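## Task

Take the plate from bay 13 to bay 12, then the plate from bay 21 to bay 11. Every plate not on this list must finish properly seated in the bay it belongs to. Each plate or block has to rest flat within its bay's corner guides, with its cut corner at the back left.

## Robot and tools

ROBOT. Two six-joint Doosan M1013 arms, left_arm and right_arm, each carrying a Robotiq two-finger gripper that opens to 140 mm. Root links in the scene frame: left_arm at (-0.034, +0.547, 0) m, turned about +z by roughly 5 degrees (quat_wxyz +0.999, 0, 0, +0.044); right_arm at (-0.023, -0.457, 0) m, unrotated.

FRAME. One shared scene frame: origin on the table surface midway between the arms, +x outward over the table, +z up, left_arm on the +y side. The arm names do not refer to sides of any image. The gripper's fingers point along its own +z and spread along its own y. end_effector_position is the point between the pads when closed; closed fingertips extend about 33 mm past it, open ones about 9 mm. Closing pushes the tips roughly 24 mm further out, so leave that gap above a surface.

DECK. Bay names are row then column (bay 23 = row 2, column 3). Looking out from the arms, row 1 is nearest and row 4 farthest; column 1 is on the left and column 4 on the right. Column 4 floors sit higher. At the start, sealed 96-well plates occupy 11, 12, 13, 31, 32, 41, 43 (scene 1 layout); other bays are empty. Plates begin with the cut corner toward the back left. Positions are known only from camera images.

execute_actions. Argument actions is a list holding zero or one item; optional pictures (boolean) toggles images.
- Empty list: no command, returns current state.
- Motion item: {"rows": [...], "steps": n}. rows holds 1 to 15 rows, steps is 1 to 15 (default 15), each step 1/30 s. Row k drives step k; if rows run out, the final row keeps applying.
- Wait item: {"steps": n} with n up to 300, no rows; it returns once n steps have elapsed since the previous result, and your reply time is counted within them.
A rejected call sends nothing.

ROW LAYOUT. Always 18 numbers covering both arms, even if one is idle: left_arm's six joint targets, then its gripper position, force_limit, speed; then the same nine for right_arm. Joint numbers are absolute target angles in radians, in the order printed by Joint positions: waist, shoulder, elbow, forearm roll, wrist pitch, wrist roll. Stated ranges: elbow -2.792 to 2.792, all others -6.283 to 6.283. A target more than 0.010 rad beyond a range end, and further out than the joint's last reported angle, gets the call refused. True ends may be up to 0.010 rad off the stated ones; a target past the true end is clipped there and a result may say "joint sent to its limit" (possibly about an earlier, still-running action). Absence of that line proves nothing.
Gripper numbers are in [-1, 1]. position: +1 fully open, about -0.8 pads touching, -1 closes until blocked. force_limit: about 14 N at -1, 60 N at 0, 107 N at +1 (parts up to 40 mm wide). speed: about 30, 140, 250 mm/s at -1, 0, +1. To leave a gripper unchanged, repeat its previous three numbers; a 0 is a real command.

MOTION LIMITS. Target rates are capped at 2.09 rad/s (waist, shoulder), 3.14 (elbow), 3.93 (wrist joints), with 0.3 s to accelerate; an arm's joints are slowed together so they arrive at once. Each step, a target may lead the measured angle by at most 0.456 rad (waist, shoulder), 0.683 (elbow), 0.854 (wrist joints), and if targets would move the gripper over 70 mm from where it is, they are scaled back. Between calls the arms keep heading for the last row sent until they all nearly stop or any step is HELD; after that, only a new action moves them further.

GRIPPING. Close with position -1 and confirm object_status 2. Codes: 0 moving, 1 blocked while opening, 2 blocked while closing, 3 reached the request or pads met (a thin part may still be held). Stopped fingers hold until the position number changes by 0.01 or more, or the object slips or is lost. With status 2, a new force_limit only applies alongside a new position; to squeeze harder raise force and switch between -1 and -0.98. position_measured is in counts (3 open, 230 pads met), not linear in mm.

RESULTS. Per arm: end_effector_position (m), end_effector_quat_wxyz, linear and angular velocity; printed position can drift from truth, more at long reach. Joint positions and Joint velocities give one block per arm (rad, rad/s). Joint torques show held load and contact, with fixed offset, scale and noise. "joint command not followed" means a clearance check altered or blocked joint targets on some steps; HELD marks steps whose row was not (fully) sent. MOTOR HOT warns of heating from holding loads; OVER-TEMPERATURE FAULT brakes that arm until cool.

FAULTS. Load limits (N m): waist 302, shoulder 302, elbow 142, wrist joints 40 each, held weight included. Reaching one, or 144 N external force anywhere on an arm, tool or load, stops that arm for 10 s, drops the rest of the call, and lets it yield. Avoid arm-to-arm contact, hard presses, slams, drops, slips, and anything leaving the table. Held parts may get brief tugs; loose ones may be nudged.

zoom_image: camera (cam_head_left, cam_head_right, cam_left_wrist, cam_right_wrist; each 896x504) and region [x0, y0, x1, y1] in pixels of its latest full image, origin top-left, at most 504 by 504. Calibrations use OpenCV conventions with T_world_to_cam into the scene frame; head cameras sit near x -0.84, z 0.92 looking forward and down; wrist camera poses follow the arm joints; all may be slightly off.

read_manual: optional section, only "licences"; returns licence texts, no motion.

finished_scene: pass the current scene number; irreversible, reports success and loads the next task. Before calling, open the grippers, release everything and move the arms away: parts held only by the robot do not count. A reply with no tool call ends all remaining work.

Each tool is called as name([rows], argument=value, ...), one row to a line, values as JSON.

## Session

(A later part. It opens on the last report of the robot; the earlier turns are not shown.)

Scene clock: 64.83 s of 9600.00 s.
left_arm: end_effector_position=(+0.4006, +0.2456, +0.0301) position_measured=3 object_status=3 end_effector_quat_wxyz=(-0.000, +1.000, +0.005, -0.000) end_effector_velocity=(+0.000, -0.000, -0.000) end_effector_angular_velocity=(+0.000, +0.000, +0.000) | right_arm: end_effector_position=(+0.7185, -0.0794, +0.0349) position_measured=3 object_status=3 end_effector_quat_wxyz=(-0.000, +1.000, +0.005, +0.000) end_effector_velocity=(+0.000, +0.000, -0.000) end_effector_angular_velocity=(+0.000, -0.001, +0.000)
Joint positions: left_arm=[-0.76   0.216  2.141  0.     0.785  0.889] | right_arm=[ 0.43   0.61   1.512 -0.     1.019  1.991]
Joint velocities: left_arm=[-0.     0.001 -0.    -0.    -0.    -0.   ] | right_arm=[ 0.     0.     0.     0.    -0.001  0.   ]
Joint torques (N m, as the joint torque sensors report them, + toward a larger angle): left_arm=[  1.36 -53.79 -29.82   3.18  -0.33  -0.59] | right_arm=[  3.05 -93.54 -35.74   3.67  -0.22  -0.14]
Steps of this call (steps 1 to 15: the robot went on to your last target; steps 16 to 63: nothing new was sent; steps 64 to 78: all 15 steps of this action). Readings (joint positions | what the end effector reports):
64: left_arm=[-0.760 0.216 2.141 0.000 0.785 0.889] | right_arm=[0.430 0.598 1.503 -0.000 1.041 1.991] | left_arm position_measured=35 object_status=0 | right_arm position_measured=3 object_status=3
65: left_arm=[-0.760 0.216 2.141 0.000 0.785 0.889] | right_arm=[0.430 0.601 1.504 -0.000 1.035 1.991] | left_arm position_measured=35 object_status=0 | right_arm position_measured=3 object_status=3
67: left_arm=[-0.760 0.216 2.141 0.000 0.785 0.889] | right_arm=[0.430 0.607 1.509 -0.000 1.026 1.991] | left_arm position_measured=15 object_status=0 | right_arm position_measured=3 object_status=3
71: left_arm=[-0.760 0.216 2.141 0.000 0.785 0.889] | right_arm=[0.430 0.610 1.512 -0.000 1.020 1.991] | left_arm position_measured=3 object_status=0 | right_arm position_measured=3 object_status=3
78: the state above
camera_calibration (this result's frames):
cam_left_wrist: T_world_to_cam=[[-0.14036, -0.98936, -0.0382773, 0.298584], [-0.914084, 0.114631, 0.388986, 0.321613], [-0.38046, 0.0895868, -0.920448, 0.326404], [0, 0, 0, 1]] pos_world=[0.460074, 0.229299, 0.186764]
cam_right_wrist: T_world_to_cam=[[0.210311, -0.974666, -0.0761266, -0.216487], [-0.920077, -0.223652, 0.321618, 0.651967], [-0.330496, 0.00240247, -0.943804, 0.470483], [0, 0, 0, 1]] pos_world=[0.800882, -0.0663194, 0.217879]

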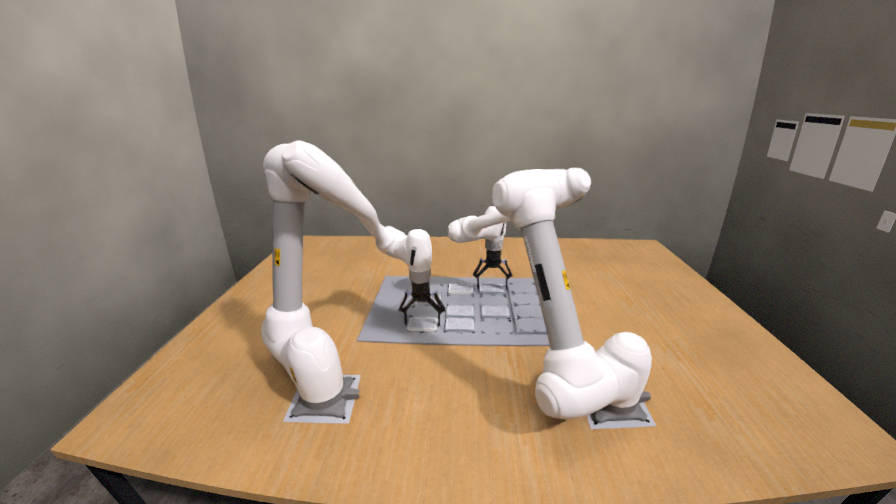

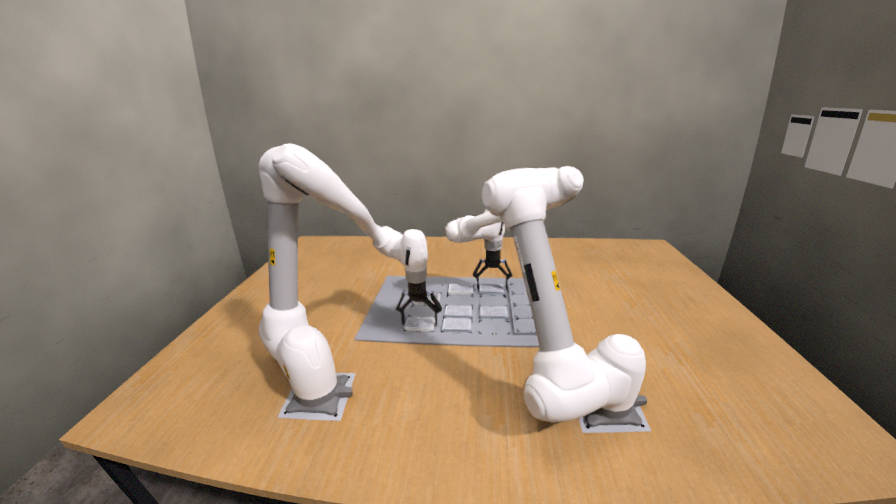

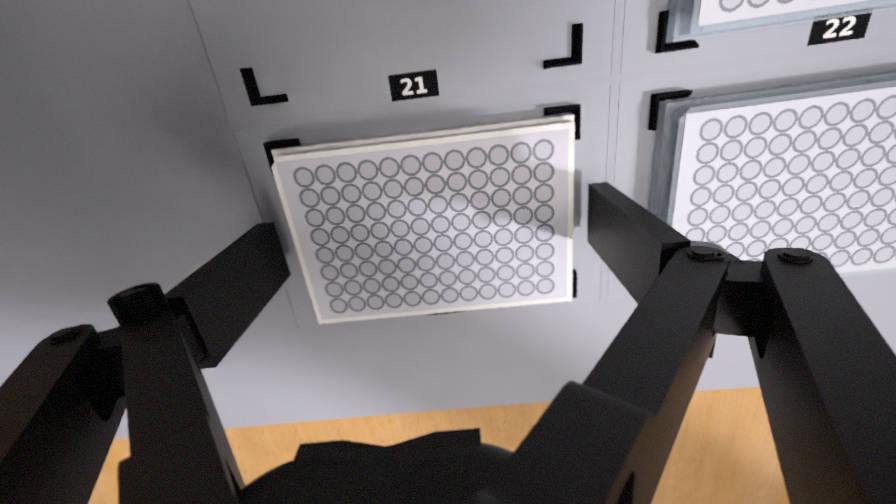

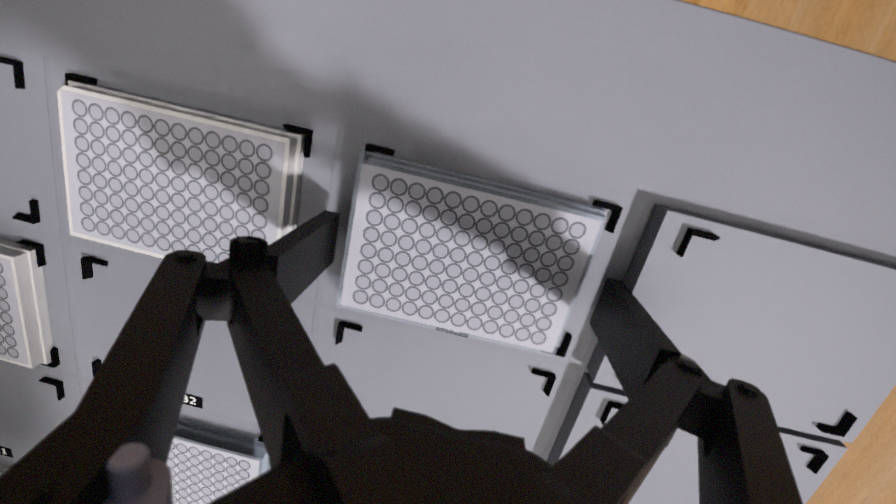

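execute_actions([
  {"rows":[[-0.7598,0.1585,2.1055,0,0.8776,0.889,1,-0.4,0,0.4300,0.6128,1.5140,0,1.0148,1.9908,1,-0.4,0],[-0.7598,0.1585,2.1055,0,0.8776,0.889,1,-0.4,0,0.4300,0.6128,1.5140,0,1.0148,1.9908,1,-0.4,0],[-0.7598,0.1585,2.1055,0,0.8776,0.889,1,-0.4,0,0.4300,0.6128,1.5140,0,1.0148,1.9908,1,-0.4,0],[-0.7598,0.1585,2.1055,0,0.8776,0.889,1,-0.4,0,0.4300,0.6128,1.5140,0,1.0148,1.9908,1,-0.4,0],[-0.7598,0.1585,2.1055,0,0.8776,0.889,1,-0.4,0,0.4300,0.6128,1.5140,0,1.0148,1.9908,1,-0.4,0],[-0.7598,0.1585,2.1055,0,0.8776,0.889,1,-0.4,0,0.4275,0.6128,1.5140,0,1.0148,1.9883,-1,-0.8,-1]],"steps":15},
], pictures=false)

execute_actions([
  {"steps":20},
])

Scene clock: 71.47 s of 9600.00 s.
left_arm: end_effector_position=(+0.4006, +0.2456, +0.0749) position_measured=3 object_status=3 end_effector_quat_wxyz=(-0.000, +1.000, +0.005, -0.000) end_effector_velocity=(+0.001, -0.000, +0.002) end_effector_angular_velocity=(-0.001, -0.002, +0.000) | right_arm: end_effector_position=(+0.7194, -0.0812, +0.0321) position_measured=17 object_status=0 end_effector_quat_wxyz=(-0.000, +1.000, +0.005, +0.000) end_effector_velocity=(+0.000, -0.000, +0.001) end_effector_angular_velocity=(+0.001, -0.001, +0.001)
Joint positions: left_arm=[-0.76   0.159  2.106 -0.     0.877  0.889] | right_arm=[ 0.428  0.613  1.514 -0.     1.015  1.988]
Joint velocities: left_arm=[ 0.001 -0.003 -0.002  0.     0.002  0.   ] | right_arm=[-0.001 -0.002  0.     0.001  0.001 -0.002]
Joint torques (N m, as the joint torque sensors report them, + toward a larger angle): left_arm=[  0.35 -51.56 -32.84   3.12  -0.64  -0.44] | right_arm=[  1.9  -92.96 -34.     2.93   0.25  -0.39]
Steps of this call (steps 1 to 15: the robot went on to your last target; steps 16 to 90: nothing new was sent; then 3.13 s passed at rest; steps 91 to 105: all 15 steps of this action). Readings (joint positions | what the end effector reports):
91: left_arm=[-0.760 0.216 2.141 -0.000 0.785 0.889] | right_arm=[0.430 0.611 1.512 -0.000 1.019 1.991] | left_arm position_measured=3 object_status=3 | right_arm position_measured=3 object_status=3
92: left_arm=[-0.760 0.212 2.138 -0.000 0.792 0.889] | right_arm=[0.430 0.611 1.513 -0.000 1.018 1.991] | left_arm position_measured=3 object_status=3 | right_arm position_measured=3 object_status=3
94: left_arm=[-0.760 0.186 2.122 -0.000 0.834 0.889] | right_arm=[0.430 0.612 1.514 -0.000 1.016 1.991] | left_arm position_measured=3 object_status=3 | right_arm position_measured=3 object_status=3
98: left_arm=[-0.760 0.161 2.107 -0.000 0.873 0.889] | right_arm=[0.429 0.613 1.514 -0.000 1.015 1.991] | left_arm position_measured=3 object_status=3 | right_arm position_measured=5 object_status=0
105: the state above

Scene clock: 72.13 s of 9600.00 s.
left_arm: end_effector_position=(+0.4006, +0.2456, +0.0750) position_measured=3 object_status=3 end_effector_quat_wxyz=(-0.000, +1.000, +0.005, -0.000) end_effector_velocity=(+0.000, +0.000, +0.000) end_effector_angular_velocity=(-0.000, -0.001, -0.000) | right_arm: end_effector_position=(+0.7195, -0.0811, +0.0322) position_measured=29 object_status=2 end_effector_quat_wxyz=(-0.000, +1.000, +0.005, +0.000) end_effector_velocity=(-0.000, -0.000, +0.001) end_effector_angular_velocity=(-0.000, -0.000, +0.000)
Joint positions: left_arm=[-0.76   0.159  2.105  0.     0.878  0.889] | right_arm=[0.428 0.613 1.514 0.    1.015 1.988]
Joint velocities: left_arm=[ 0.001 -0.    -0.     0.    -0.     0.   ] | right_arm=[-0.    -0.001  0.001 -0.     0.001  0.   ]
Joint torques (N m, as the joint torque sensors report them, + toward a larger angle): left_arm=[  3.04 -53.71 -32.8    2.88  -0.28  -0.74] | right_arm=[-34.21 -61.5   -8.18 -10.54   6.2   -0.06]
Steps of this call (steps 1 to 15: the robot went on to your last target; steps 16 to 20: nothing new was sent). Readings (joint positions | what the end effector reports):
1: left_arm=[-0.760 0.159 2.106 -0.000 0.877 0.889] | right_arm=[0.428 0.613 1.514 0.000 1.015 1.988] | left_arm position_measured=3 object_status=3 | right_arm position_measured=18 object_status=0
2: left_arm=[-0.760 0.159 2.106 -0.000 0.878 0.889] | right_arm=[0.428 0.613 1.514 0.000 1.015 1.988] | left_arm position_measured=3 object_status=3 | right_arm position_measured=20 object_status=0
4: left_arm=[-0.760 0.159 2.106 -0.000 0.878 0.889] | right_arm=[0.428 0.613 1.514 0.000 1.015 1.988] | left_arm position_measured=3 object_status=3 | right_arm position_measured=23 object_status=0
8: left_arm=[-0.760 0.159 2.106 -0.000 0.878 0.889] | right_arm=[0.428 0.613 1.514 0.000 1.015 1.988] | left_arm position_measured=3 object_status=3 | right_arm position_measured=29 object_status=0
20: the state above
All arms were judged still, so your last target was given up. Only a new action makes them travel on or press farther. Fingers that are still opening or closing keep moving.
camera_calibration (this result's frames):
cam_left_wrist: T_world_to_cam=[[-0.14033, -0.989368, -0.0382, 0.300278], [-0.914112, 0.114639, 0.388917, 0.304144], [-0.380403, 0.0894958, -0.92048, 0.367774], [0, 0, 0, 1]] pos_world=[0.460062, 0.229304, 0.231712]
cam_right_wrist: T_world_to_cam=[[0.210414, -0.974639, -0.0761847, -0.21869], [-0.920128, -0.223767, 0.32139, 0.653383], [-0.330287, 0.00247471, -0.943877, 0.468097], [0, 0, 0, 1]] pos_world=[0.801818, -0.0680965, 0.215174]

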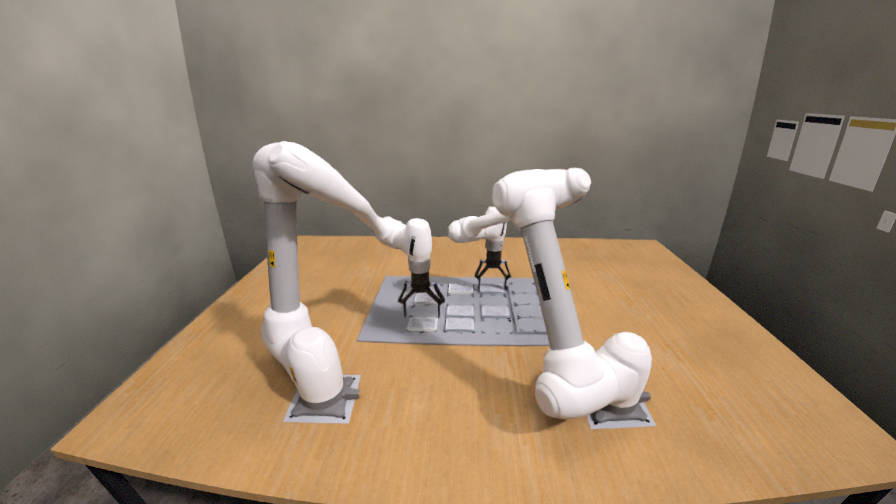

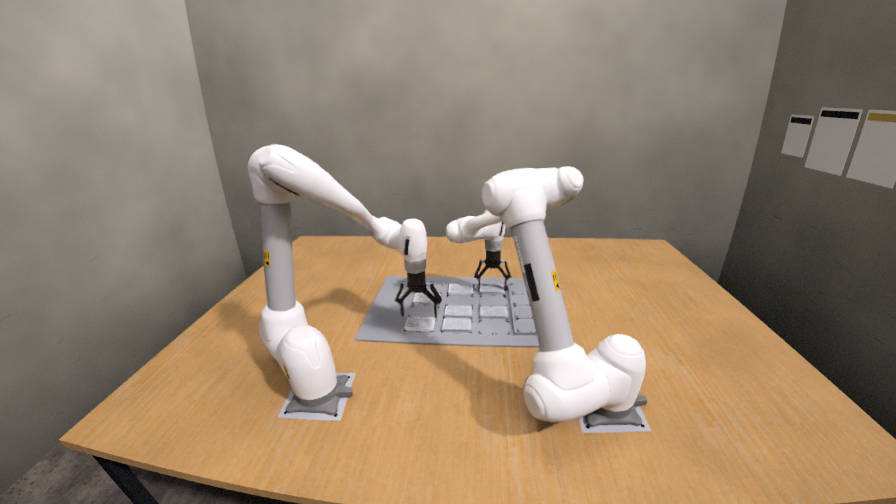

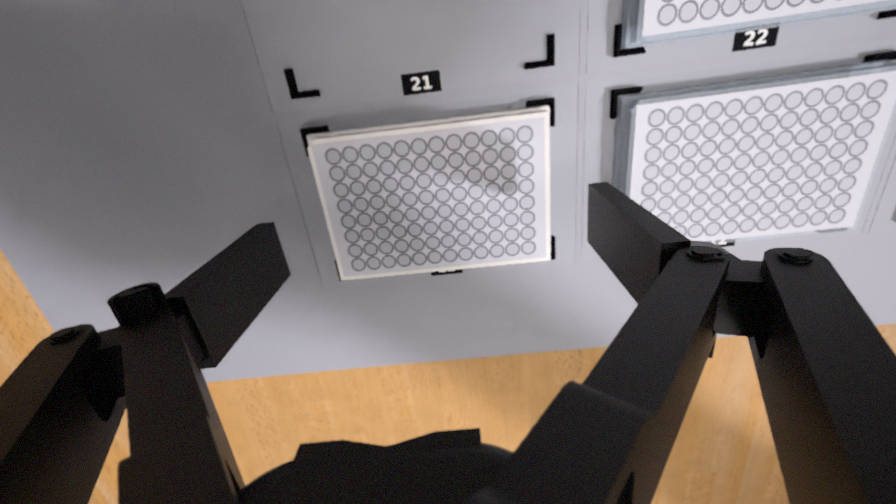

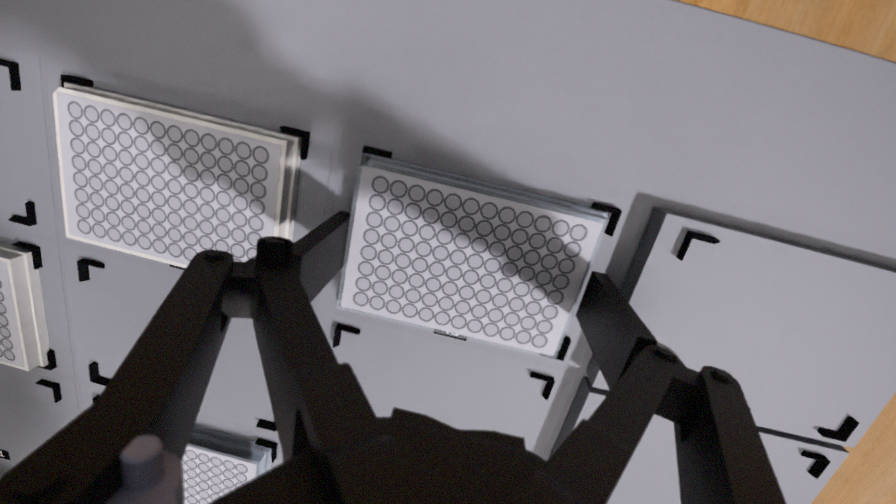

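Pushed against the right corners via the flange; open.

execute_actions([
  {"rows":[[-0.7598,0.1585,2.1055,0,0.8776,0.889,1,-0.4,0,0.4275,0.6128,1.5140,0,1.0148,1.9883,1,-0.8,0],[-0.7598,0.1585,2.1055,0,0.8776,0.889,1,-0.4,0,0.4275,0.6128,1.5140,0,1.0148,1.9883,1,-0.8,0],[-0.7598,0.1585,2.1055,0,0.8776,0.889,1,-0.4,0,0.4275,0.6128,1.5140,0,1.0148,1.9883,1,-0.8,0],[-0.7598,0.1585,2.1055,0,0.8776,0.889,1,-0.4,0,0.4275,0.6128,1.5140,0,1.0148,1.9883,1,-0.8,0],[-0.7598,0.1585,2.1055,0,0.8776,0.889,1,-0.4,0,0.4275,0.6128,1.5140,0,1.0148,1.9883,1,-0.8,0],[-0.7598,0.1585,2.1055,0,0.8776,0.889,1,-0.4,0,0.4275,0.6128,1.5140,0,1.0148,1.9883,1,-0.8,0],[-0.7598,0.1585,2.1055,0,0.8776,0.889,1,-0.4,0,0.4275,0.598,1.5025,0,1.0411,1.9883,1,-0.8,0]],"steps":15},
])

Scene clock: 76.23 s of 9600.00 s.
left_arm: end_effector_position=(+0.4006, +0.2456, +0.0750) position_measured=3 object_status=3 end_effector_quat_wxyz=(-0.000, +1.000, +0.005, -0.000) end_effector_velocity=(-0.000, -0.001, -0.000) end_effector_angular_velocity=(-0.000, -0.000, -0.001) | right_arm: end_effector_position=(+0.7195, -0.0815, +0.0491) position_measured=3 object_status=3 end_effector_quat_wxyz=(+0.000, +1.000, +0.005, -0.000) end_effector_velocity=(-0.001, +0.001, +0.008) end_effector_angular_velocity=(-0.001, +0.001, +0.002)
Joint positions: left_arm=[-0.76   0.158  2.105  0.     0.878  0.889] | right_arm=[0.427 0.599 1.503 0.    1.04  1.988]
Joint velocities: left_arm=[-0.001 -0.     0.    -0.    -0.     0.   ] | right_arm=[ 0.002 -0.006 -0.005 -0.     0.013 -0.   ]
Joint torques (N m, as the joint torque sensors report them, + toward a larger angle): left_arm=[  1.23 -53.1  -32.3    2.76  -0.1   -0.4 ] | right_arm=[  5.55 -92.77 -35.25   3.6    0.08  -0.37]
Steps of this call (steps 1 to 90: nothing new was sent; then 0.60 s passed at rest; steps 91 to 105: all 15 steps of this action). Readings (joint positions | what the end effector reports):
91: left_arm=[-0.760 0.158 2.105 0.000 0.878 0.889] | right_arm=[0.427 0.613 1.514 0.000 1.015 1.988] | left_arm position_measured=3 object_status=3 | right_arm position_measured=29 object_status=0
92: left_arm=[-0.760 0.158 2.105 0.000 0.878 0.889] | right_arm=[0.427 0.613 1.514 -0.001 1.015 1.988] | left_arm position_measured=3 object_status=3 | right_arm position_measured=29 object_status=0
94: left_arm=[-0.760 0.158 2.105 -0.000 0.878 0.889] | right_arm=[0.427 0.613 1.515 -0.001 1.015 1.988] | left_arm position_measured=3 object_status=3 | right_arm position_measured=10 object_status=0
98: left_arm=[-0.760 0.158 2.105 0.000 0.878 0.889] | right_arm=[0.427 0.611 1.512 -0.000 1.021 1.988] | left_arm position_measured=3 object_status=3 | right_arm position_measured=3 object_status=0
105: the state above
camera_calibration (this result's frames):
cam_left_wrist: T_world_to_cam=[[-0.14033, -0.989368, -0.0381993, 0.300278], [-0.914113, 0.11464, 0.388916, 0.304144], [-0.380402, 0.0894949, -0.920481, 0.367774], [0, 0, 0, 1]] pos_world=[0.460062, 0.229304, 0.231713]
cam_right_wrist: T_world_to_cam=[[0.209871, -0.974759, -0.0761502, -0.217393], [-0.920063, -0.223245, 0.321939, 0.647867], [-0.330814, 0.00249733, -0.943693, 0.48444], [0, 0, 0, 1]] pos_world=[0.801963, -0.0684821, 0.232034]

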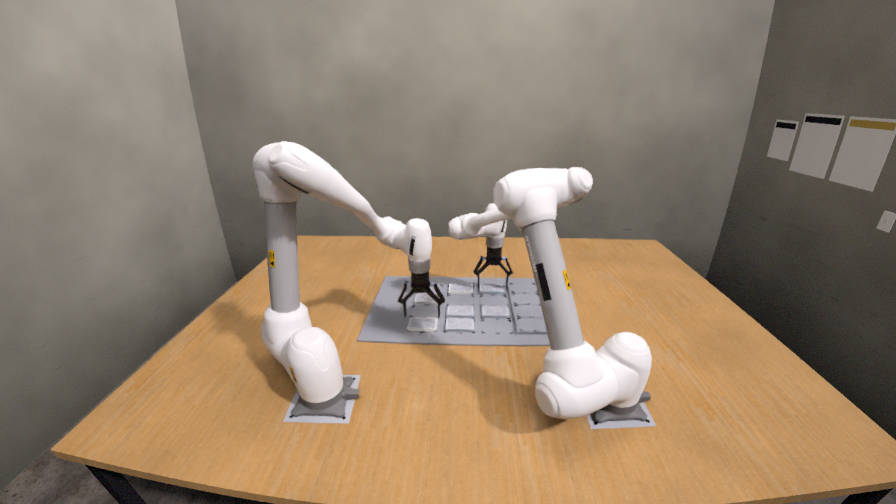

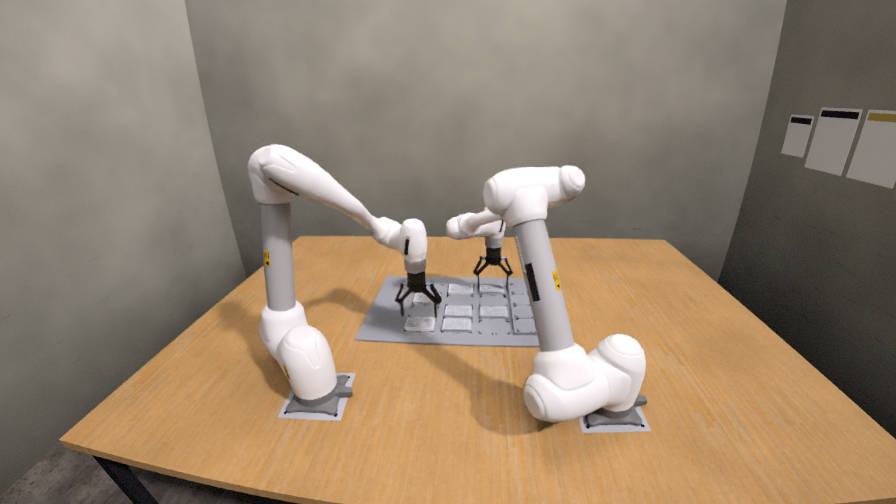

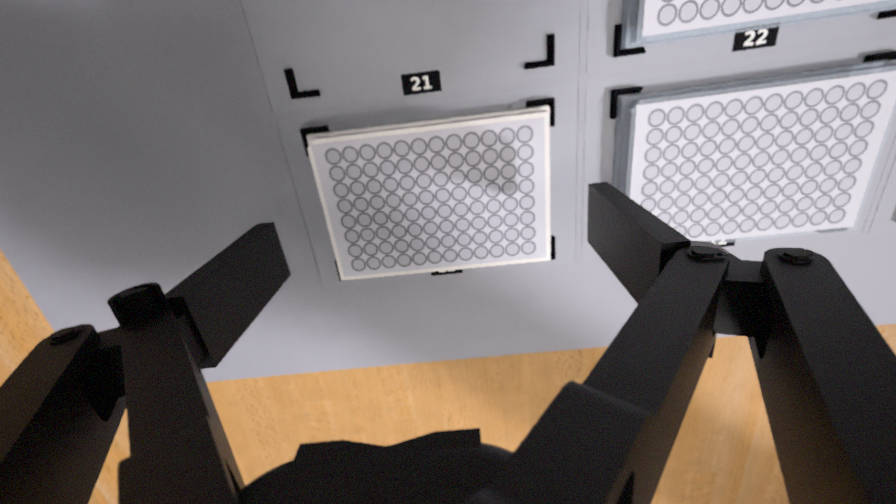

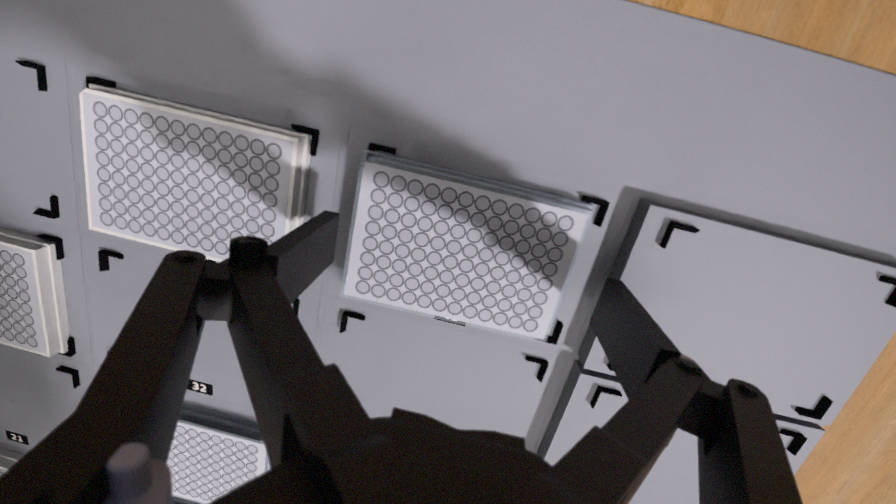

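execute_actions([
  {"rows":[[-0.7598,0.1585,2.1055,0,0.8776,0.889,1,-0.4,0,0.4275,0.6097,1.5116,0,1.0203,1.9883,1,-0.8,0],[-0.7598,0.1585,2.1055,0,0.8776,0.889,1,-0.4,0,0.4275,0.6097,1.5116,0,1.0203,1.9883,1,-0.8,0],[-0.7598,0.1585,2.1055,0,0.8776,0.889,1,-0.4,0,0.4275,0.6097,1.5116,0,1.0203,1.9883,1,-0.8,0],[-0.7598,0.1585,2.1055,0,0.8776,0.889,1,-0.4,0,0.4275,0.6097,1.5116,0,1.0203,1.9883,1,-0.8,0],[-0.7598,0.1585,2.1055,0,0.8776,0.889,1,-0.4,0,0.4275,0.6097,1.5116,0,1.0203,1.9883,1,-0.8,0],[-0.7598,0.1585,2.1055,0,0.8776,0.889,1,-0.4,0,0.4275,0.6097,1.5116,0,1.0203,1.9883,1,-0.8,0],[-0.7598,0.1585,2.1055,0,0.8776,0.889,1,-0.4,0,0.4275,0.6097,1.5116,0,1.0203,1.9883,-1,-0.8,-1]],"steps":15},
], pictures=false)

execute_actions([
  {"steps":20},
])

Scene clock: 80.60 s of 9600.00 s.
left_arm: end_effector_position=(+0.4006, +0.2456, +0.0750) position_measured=3 object_status=3 end_effector_quat_wxyz=(-0.000, +1.000, +0.005, -0.000) end_effector_velocity=(+0.000, -0.000, -0.000) end_effector_angular_velocity=(-0.000, -0.000, -0.000) | right_arm: end_effector_position=(+0.7194, -0.0812, +0.0359) position_measured=15 object_status=0 end_effector_quat_wxyz=(+0.000, +1.000, +0.005, +0.000) end_effector_velocity=(-0.000, -0.001, -0.000) end_effector_angular_velocity=(-0.001, +0.001, -0.000)
Joint positions: left_arm=[-0.76   0.158  2.105  0.     0.878  0.889] | right_arm=[ 0.428  0.61   1.512 -0.     1.02   1.988]
Joint velocities: left_arm=[ 0.  0.  0. -0. -0.  0.] | right_arm=[-0.     0.     0.    -0.     0.001  0.   ]
Joint torques (N m, as the joint torque sensors report them, + toward a larger angle): left_arm=[  1.68 -52.12 -33.79   2.93   0.04  -0.46] | right_arm=[  2.52 -93.02 -36.05   3.53  -0.07  -0.32]
Steps of this call (steps 1 to 15: the robot went on to your last target; steps 16 to 90: nothing new was sent; then 0.87 s passed at rest; steps 91 to 105: all 15 steps of this action). Readings (joint positions | what the end effector reports):
91: left_arm=[-0.760 0.158 2.105 0.000 0.878 0.889] | right_arm=[0.428 0.598 1.503 -0.000 1.041 1.988] | left_arm position_measured=3 object_status=3 | right_arm position_measured=3 object_status=3
92: left_arm=[-0.760 0.158 2.105 0.000 0.878 0.889] | right_arm=[0.428 0.600 1.504 -0.000 1.036 1.988] | left_arm position_measured=3 object_status=3 | right_arm position_measured=3 object_status=3
94: left_arm=[-0.760 0.158 2.105 0.000 0.878 0.889] | right_arm=[0.428 0.606 1.509 -0.000 1.027 1.988] | left_arm position_measured=3 object_status=3 | right_arm position_measured=3 object_status=3
98: left_arm=[-0.760 0.158 2.105 0.000 0.878 0.889] | right_arm=[0.428 0.609 1.511 -0.000 1.021 1.988] | left_arm position_measured=3 object_status=3 | right_arm position_measured=4 object_status=0
105: the state above

Scene clock: 81.27 s of 9600.00 s.
left_arm: end_effector_position=(+0.4006, +0.2456, +0.0750) position_measured=3 object_status=3 end_effector_quat_wxyz=(-0.000, +1.000, +0.005, -0.000) end_effector_velocity=(+0.001, +0.001, -0.000) end_effector_angular_velocity=(-0.000, -0.001, +0.003) | right_arm: end_effector_position=(+0.7194, -0.0812, +0.0359) position_measured=36 object_status=2 end_effector_quat_wxyz=(-0.000, +1.000, +0.005, +0.000) end_effector_velocity=(+0.000, -0.000, -0.000) end_effector_angular_velocity=(-0.000, +0.000, +0.000)
Joint positions: left_arm=[-0.76   0.158  2.105  0.     0.878  0.889] | right_arm=[0.428 0.61  1.512 0.    1.02  1.988]
Joint velocities: left_arm=[ 0.002  0.    -0.     0.    -0.001 -0.   ] | right_arm=[ 0.  0. -0. -0. -0. -0.]
Joint torques (N m, as the joint torque sensors report them, + toward a larger angle): left_arm=[  2.18 -52.62 -32.74   3.16  -0.43  -0.44] | right_arm=[  1.36 -77.74 -28.54   3.39  -1.3   -0.36]
Steps of this call (steps 1 to 15: the robot went on to your last target; steps 16 to 20: nothing new was sent). Readings (joint positions | what the end effector reports):
1: left_arm=[-0.760 0.158 2.105 0.000 0.878 0.889] | right_arm=[0.428 0.610 1.512 -0.000 1.020 1.988] | left_arm position_measured=3 object_status=3 | right_arm position_measured=17 object_status=0
2: left_arm=[-0.760 0.159 2.105 0.000 0.878 0.889] | right_arm=[0.428 0.610 1.512 -0.000 1.020 1.988] | left_arm position_measured=3 object_status=3 | right_arm position_measured=18 object_status=0
4: left_arm=[-0.760 0.158 2.105 0.000 0.878 0.889] | right_arm=[0.428 0.610 1.512 -0.000 1.020 1.988] | left_arm position_measured=3 object_status=3 | right_arm position_measured=22 object_status=0
8: left_arm=[-0.760 0.158 2.105 0.000 0.878 0.889] | right_arm=[0.428 0.610 1.512 -0.000 1.020 1.988] | left_arm position_measured=3 object_status=3 | right_arm position_measured=28 object_status=0
20: the state above
All arms were judged still, so your last target was given up. Only a new action makes them travel on or press farther. Fingers that are still opening or closing keep moving.
camera_calibration (this result's frames):
cam_left_wrist: T_world_to_cam=[[-0.140325, -0.989368, -0.0381995, 0.300278], [-0.914113, 0.114636, 0.388916, 0.304146], [-0.380402, 0.0894935, -0.920481, 0.367775], [0, 0, 0, 1]] pos_world=[0.460063, 0.229306, 0.231713]
cam_right_wrist: T_world_to_cam=[[0.210313, -0.974665, -0.0761353, -0.218423], [-0.920069, -0.223657, 0.321636, 0.652118], [-0.330516, 0.00240541, -0.943797, 0.471666], [0, 0, 0, 1]] pos_world=[0.801824, -0.0681735, 0.218783]

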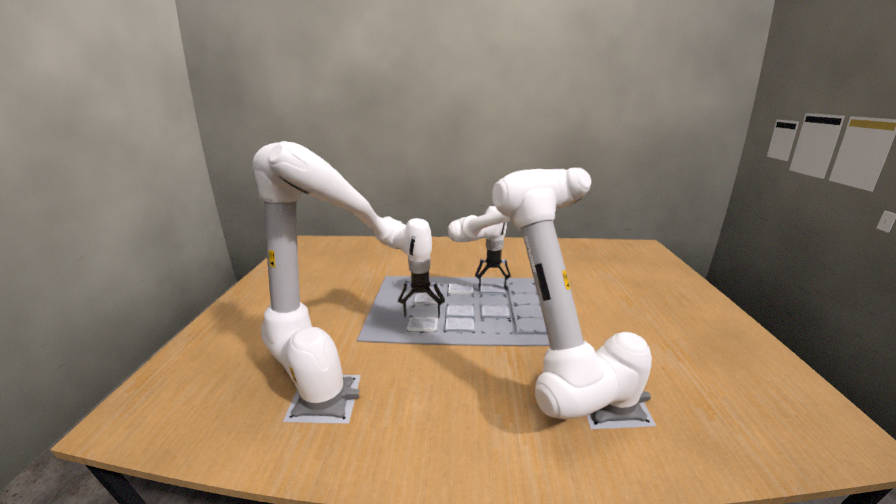

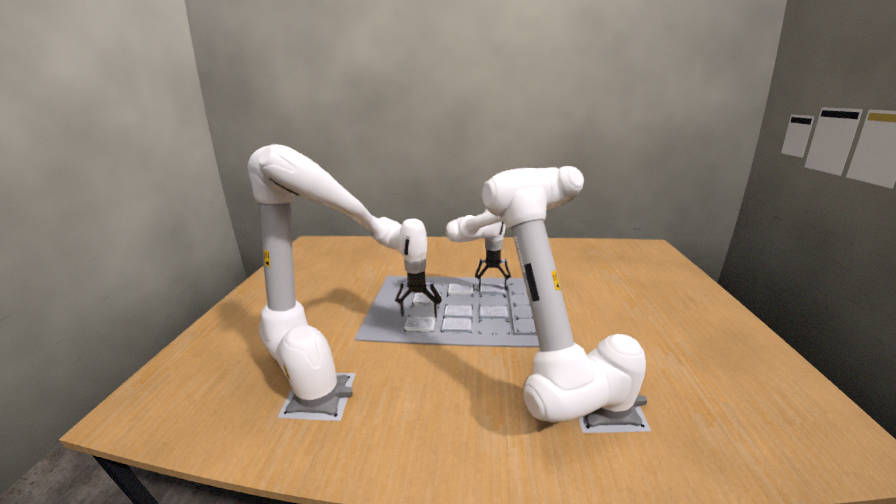

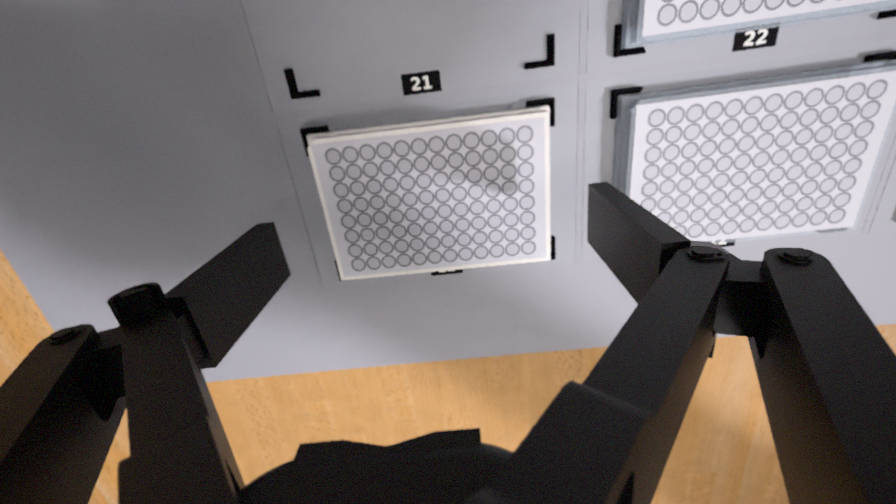

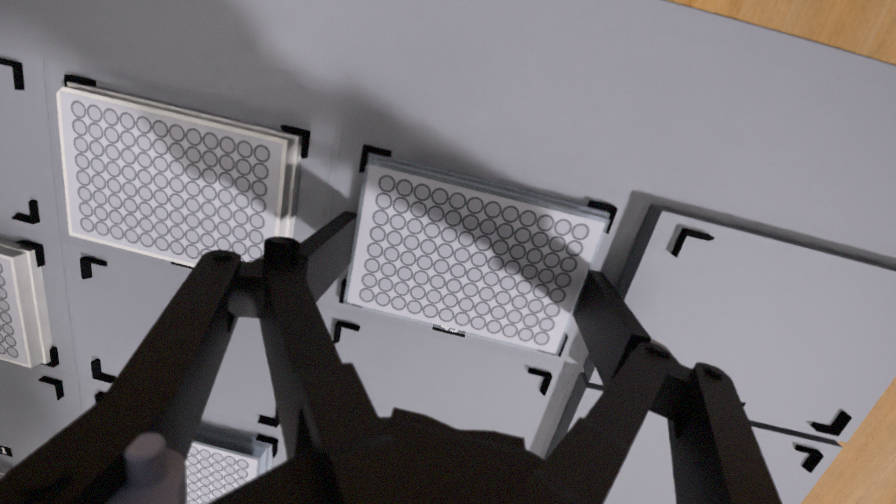

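execute_actions([
  {"rows":[[-0.7598,0.1585,2.1055,0,0.8776,0.889,1,-0.4,0,0.4275,0.6097,1.5116,0,1.0203,1.9883,1,-0.8,0],[-0.7598,0.1585,2.1055,0,0.8776,0.889,1,-0.4,0,0.4275,0.6097,1.5116,0,1.0203,1.9883,1,-0.8,0],[-0.7598,0.1585,2.1055,0,0.8776,0.889,1,-0.4,0,0.4275,0.6097,1.5116,0,1.0203,1.9883,1,-0.8,0],[-0.7598,0.1585,2.1055,0,0.8776,0.889,1,-0.4,0,0.4275,0.6097,1.5116,0,1.0203,1.9883,1,-0.8,0],[-0.7598,0.1585,2.1055,0,0.8776,0.889,1,-0.4,0,0.4275,0.6097,1.5116,0,1.0203,1.9883,1,-0.8,0],[-0.7598,0.1585,2.1055,0,0.8776,0.889,1,-0.4,0,0.4275,0.6097,1.5116,0,1.0203,1.9883,1,-0.8,0],[-0.7598,0.1585,2.1055,0,0.8776,0.889,1,-0.4,0,0.4275,0.5778,1.4855,0,1.0783,1.9883,1,-0.8,0]],"steps":15},
])

zoom_image(camera="cam_right_wrist", region=[0,40,504,400])

zoom_image(camera="cam_right_wrist", region=[320,120,640,380])

Scene clock: 86.40 s of 9600.00 s.
left_arm: end_effector_position=(+0.4006, +0.2456, +0.0750) position_measured=3 object_status=3 end_effector_quat_wxyz=(-0.000, +1.000, +0.005, -0.000) end_effector_velocity=(+0.001, +0.000, -0.000) end_effector_angular_velocity=(-0.001, -0.001, +0.001) | right_arm: end_effector_position=(+0.7192, -0.0813, +0.0736) position_measured=3 object_status=3 end_effector_quat_wxyz=(+0.000, +1.000, +0.005, -0.000) end_effector_velocity=(-0.001, -0.000, +0.015) end_effector_angular_velocity=(-0.001, +0.002, -0.000)
Joint positions: left_arm=[-0.76   0.158  2.105  0.     0.878  0.889] | right_arm=[ 0.428  0.579  1.486 -0.     1.076  1.988]
Joint velocities: left_arm=[ 0.001  0.     0.    -0.    -0.001 -0.   ] | right_arm=[-0.    -0.012 -0.011  0.     0.024  0.   ]
Joint torques (N m, as the joint torque sensors report them, + toward a larger angle): left_arm=[  4.93 -54.   -32.39   3.06  -0.31  -0.32] | right_arm=[  1.73 -91.51 -37.01   3.62   0.09  -0.22]
Steps of this call (steps 1 to 90: nothing new was sent; then 1.63 s passed at rest; steps 91 to 105: all 15 steps of this action). Readings (joint positions | what the end effector reports):
91: left_arm=[-0.760 0.158 2.105 0.000 0.878 0.889] | right_arm=[0.428 0.610 1.512 -0.000 1.020 1.988] | left_arm position_measured=3 object_status=3 | right_arm position_measured=36 object_status=0
92: left_arm=[-0.760 0.158 2.105 0.000 0.878 0.889] | right_arm=[0.428 0.610 1.512 -0.000 1.020 1.988] | left_arm position_measured=3 object_status=3 | right_arm position_measured=36 object_status=0
94: left_arm=[-0.760 0.158 2.105 0.000 0.878 0.889] | right_arm=[0.428 0.610 1.512 -0.000 1.020 1.988] | left_arm position_measured=3 object_status=3 | right_arm position_measured=17 object_status=0
98: left_arm=[-0.760 0.158 2.105 0.000 0.878 0.889] | right_arm=[0.428 0.606 1.509 -0.000 1.029 1.988] | left_arm position_measured=3 object_status=3 | right_arm position_measured=3 object_status=0
105: the state above
camera_calibration (this result's frames):
cam_left_wrist: T_world_to_cam=[[-0.140325, -0.989368, -0.0381995, 0.300278], [-0.914113, 0.114636, 0.388916, 0.304146], [-0.380402, 0.0894935, -0.920481, 0.367775], [0, 0, 0, 1]] pos_world=[0.460063, 0.229306, 0.231713]
cam_right_wrist: T_world_to_cam=[[0.210329, -0.974669, -0.0760411, -0.215644], [-0.920016, -0.223641, 0.321801, 0.639701], [-0.330655, 0.00227511, -0.943749, 0.507287], [0, 0, 0, 1]] pos_world=[0.801628, -0.0682724, 0.256497]

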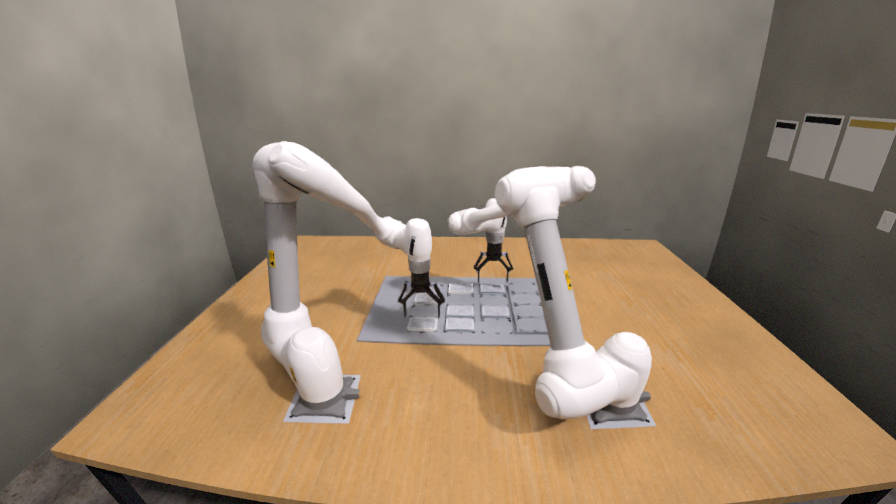

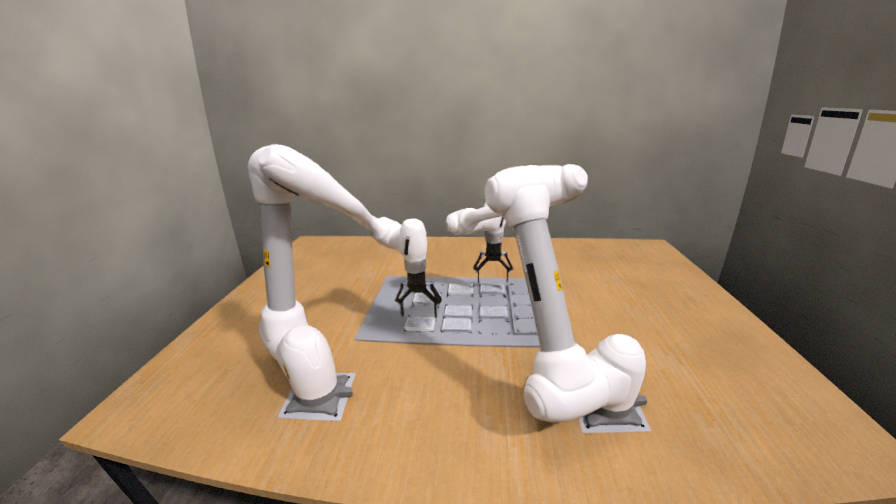

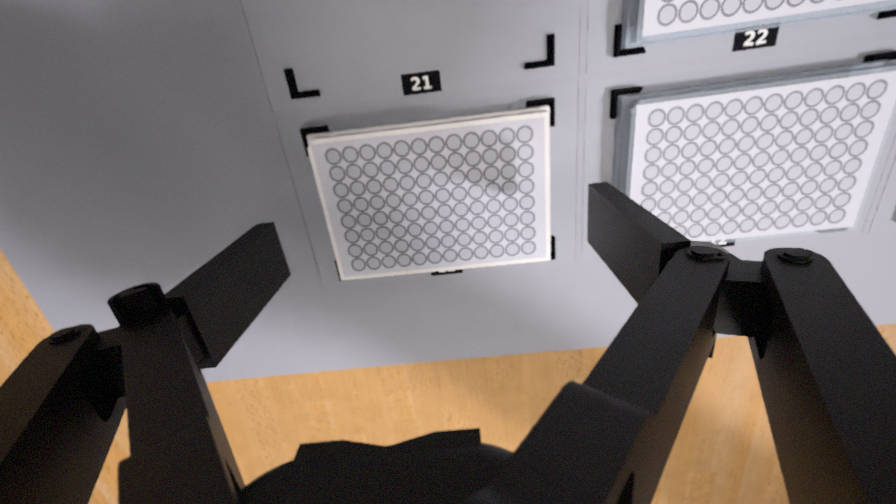

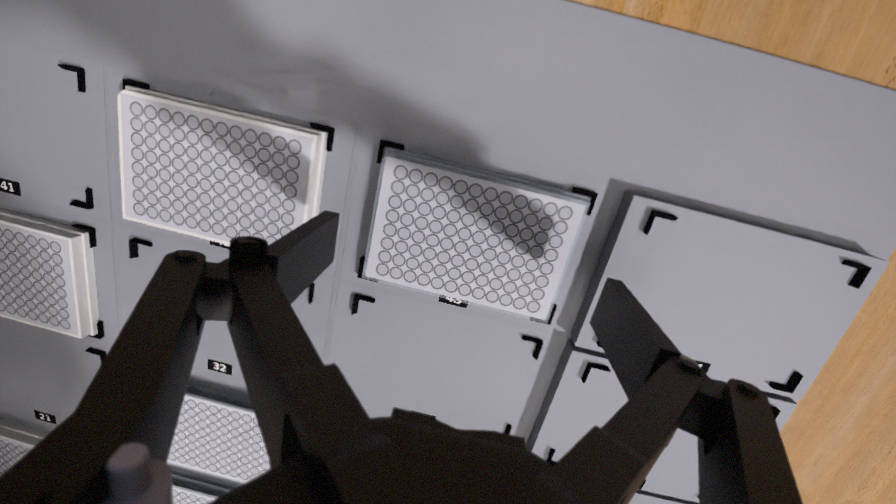

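Region (0, 40, 504, 400) of cam_right_wrist's 896x504 image, scaled by 1.000; it fills the top 360 rows of this view, and the rest is white.

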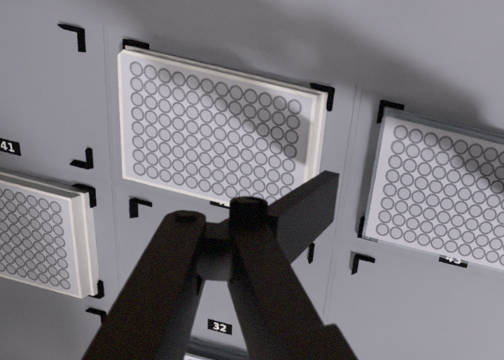

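Region (320, 120, 640, 380) of cam_right_wrist's 896x504 image, scaled by 1.575, with more detail than that image has; it fills the top 410 rows of this view, and the rest is white.

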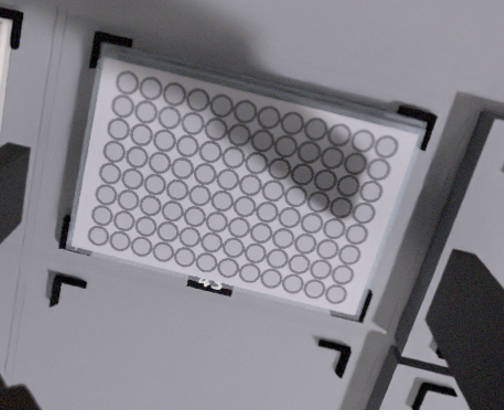

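Seated.

finished_scene(scene=2)

The scene is finished: the task was done.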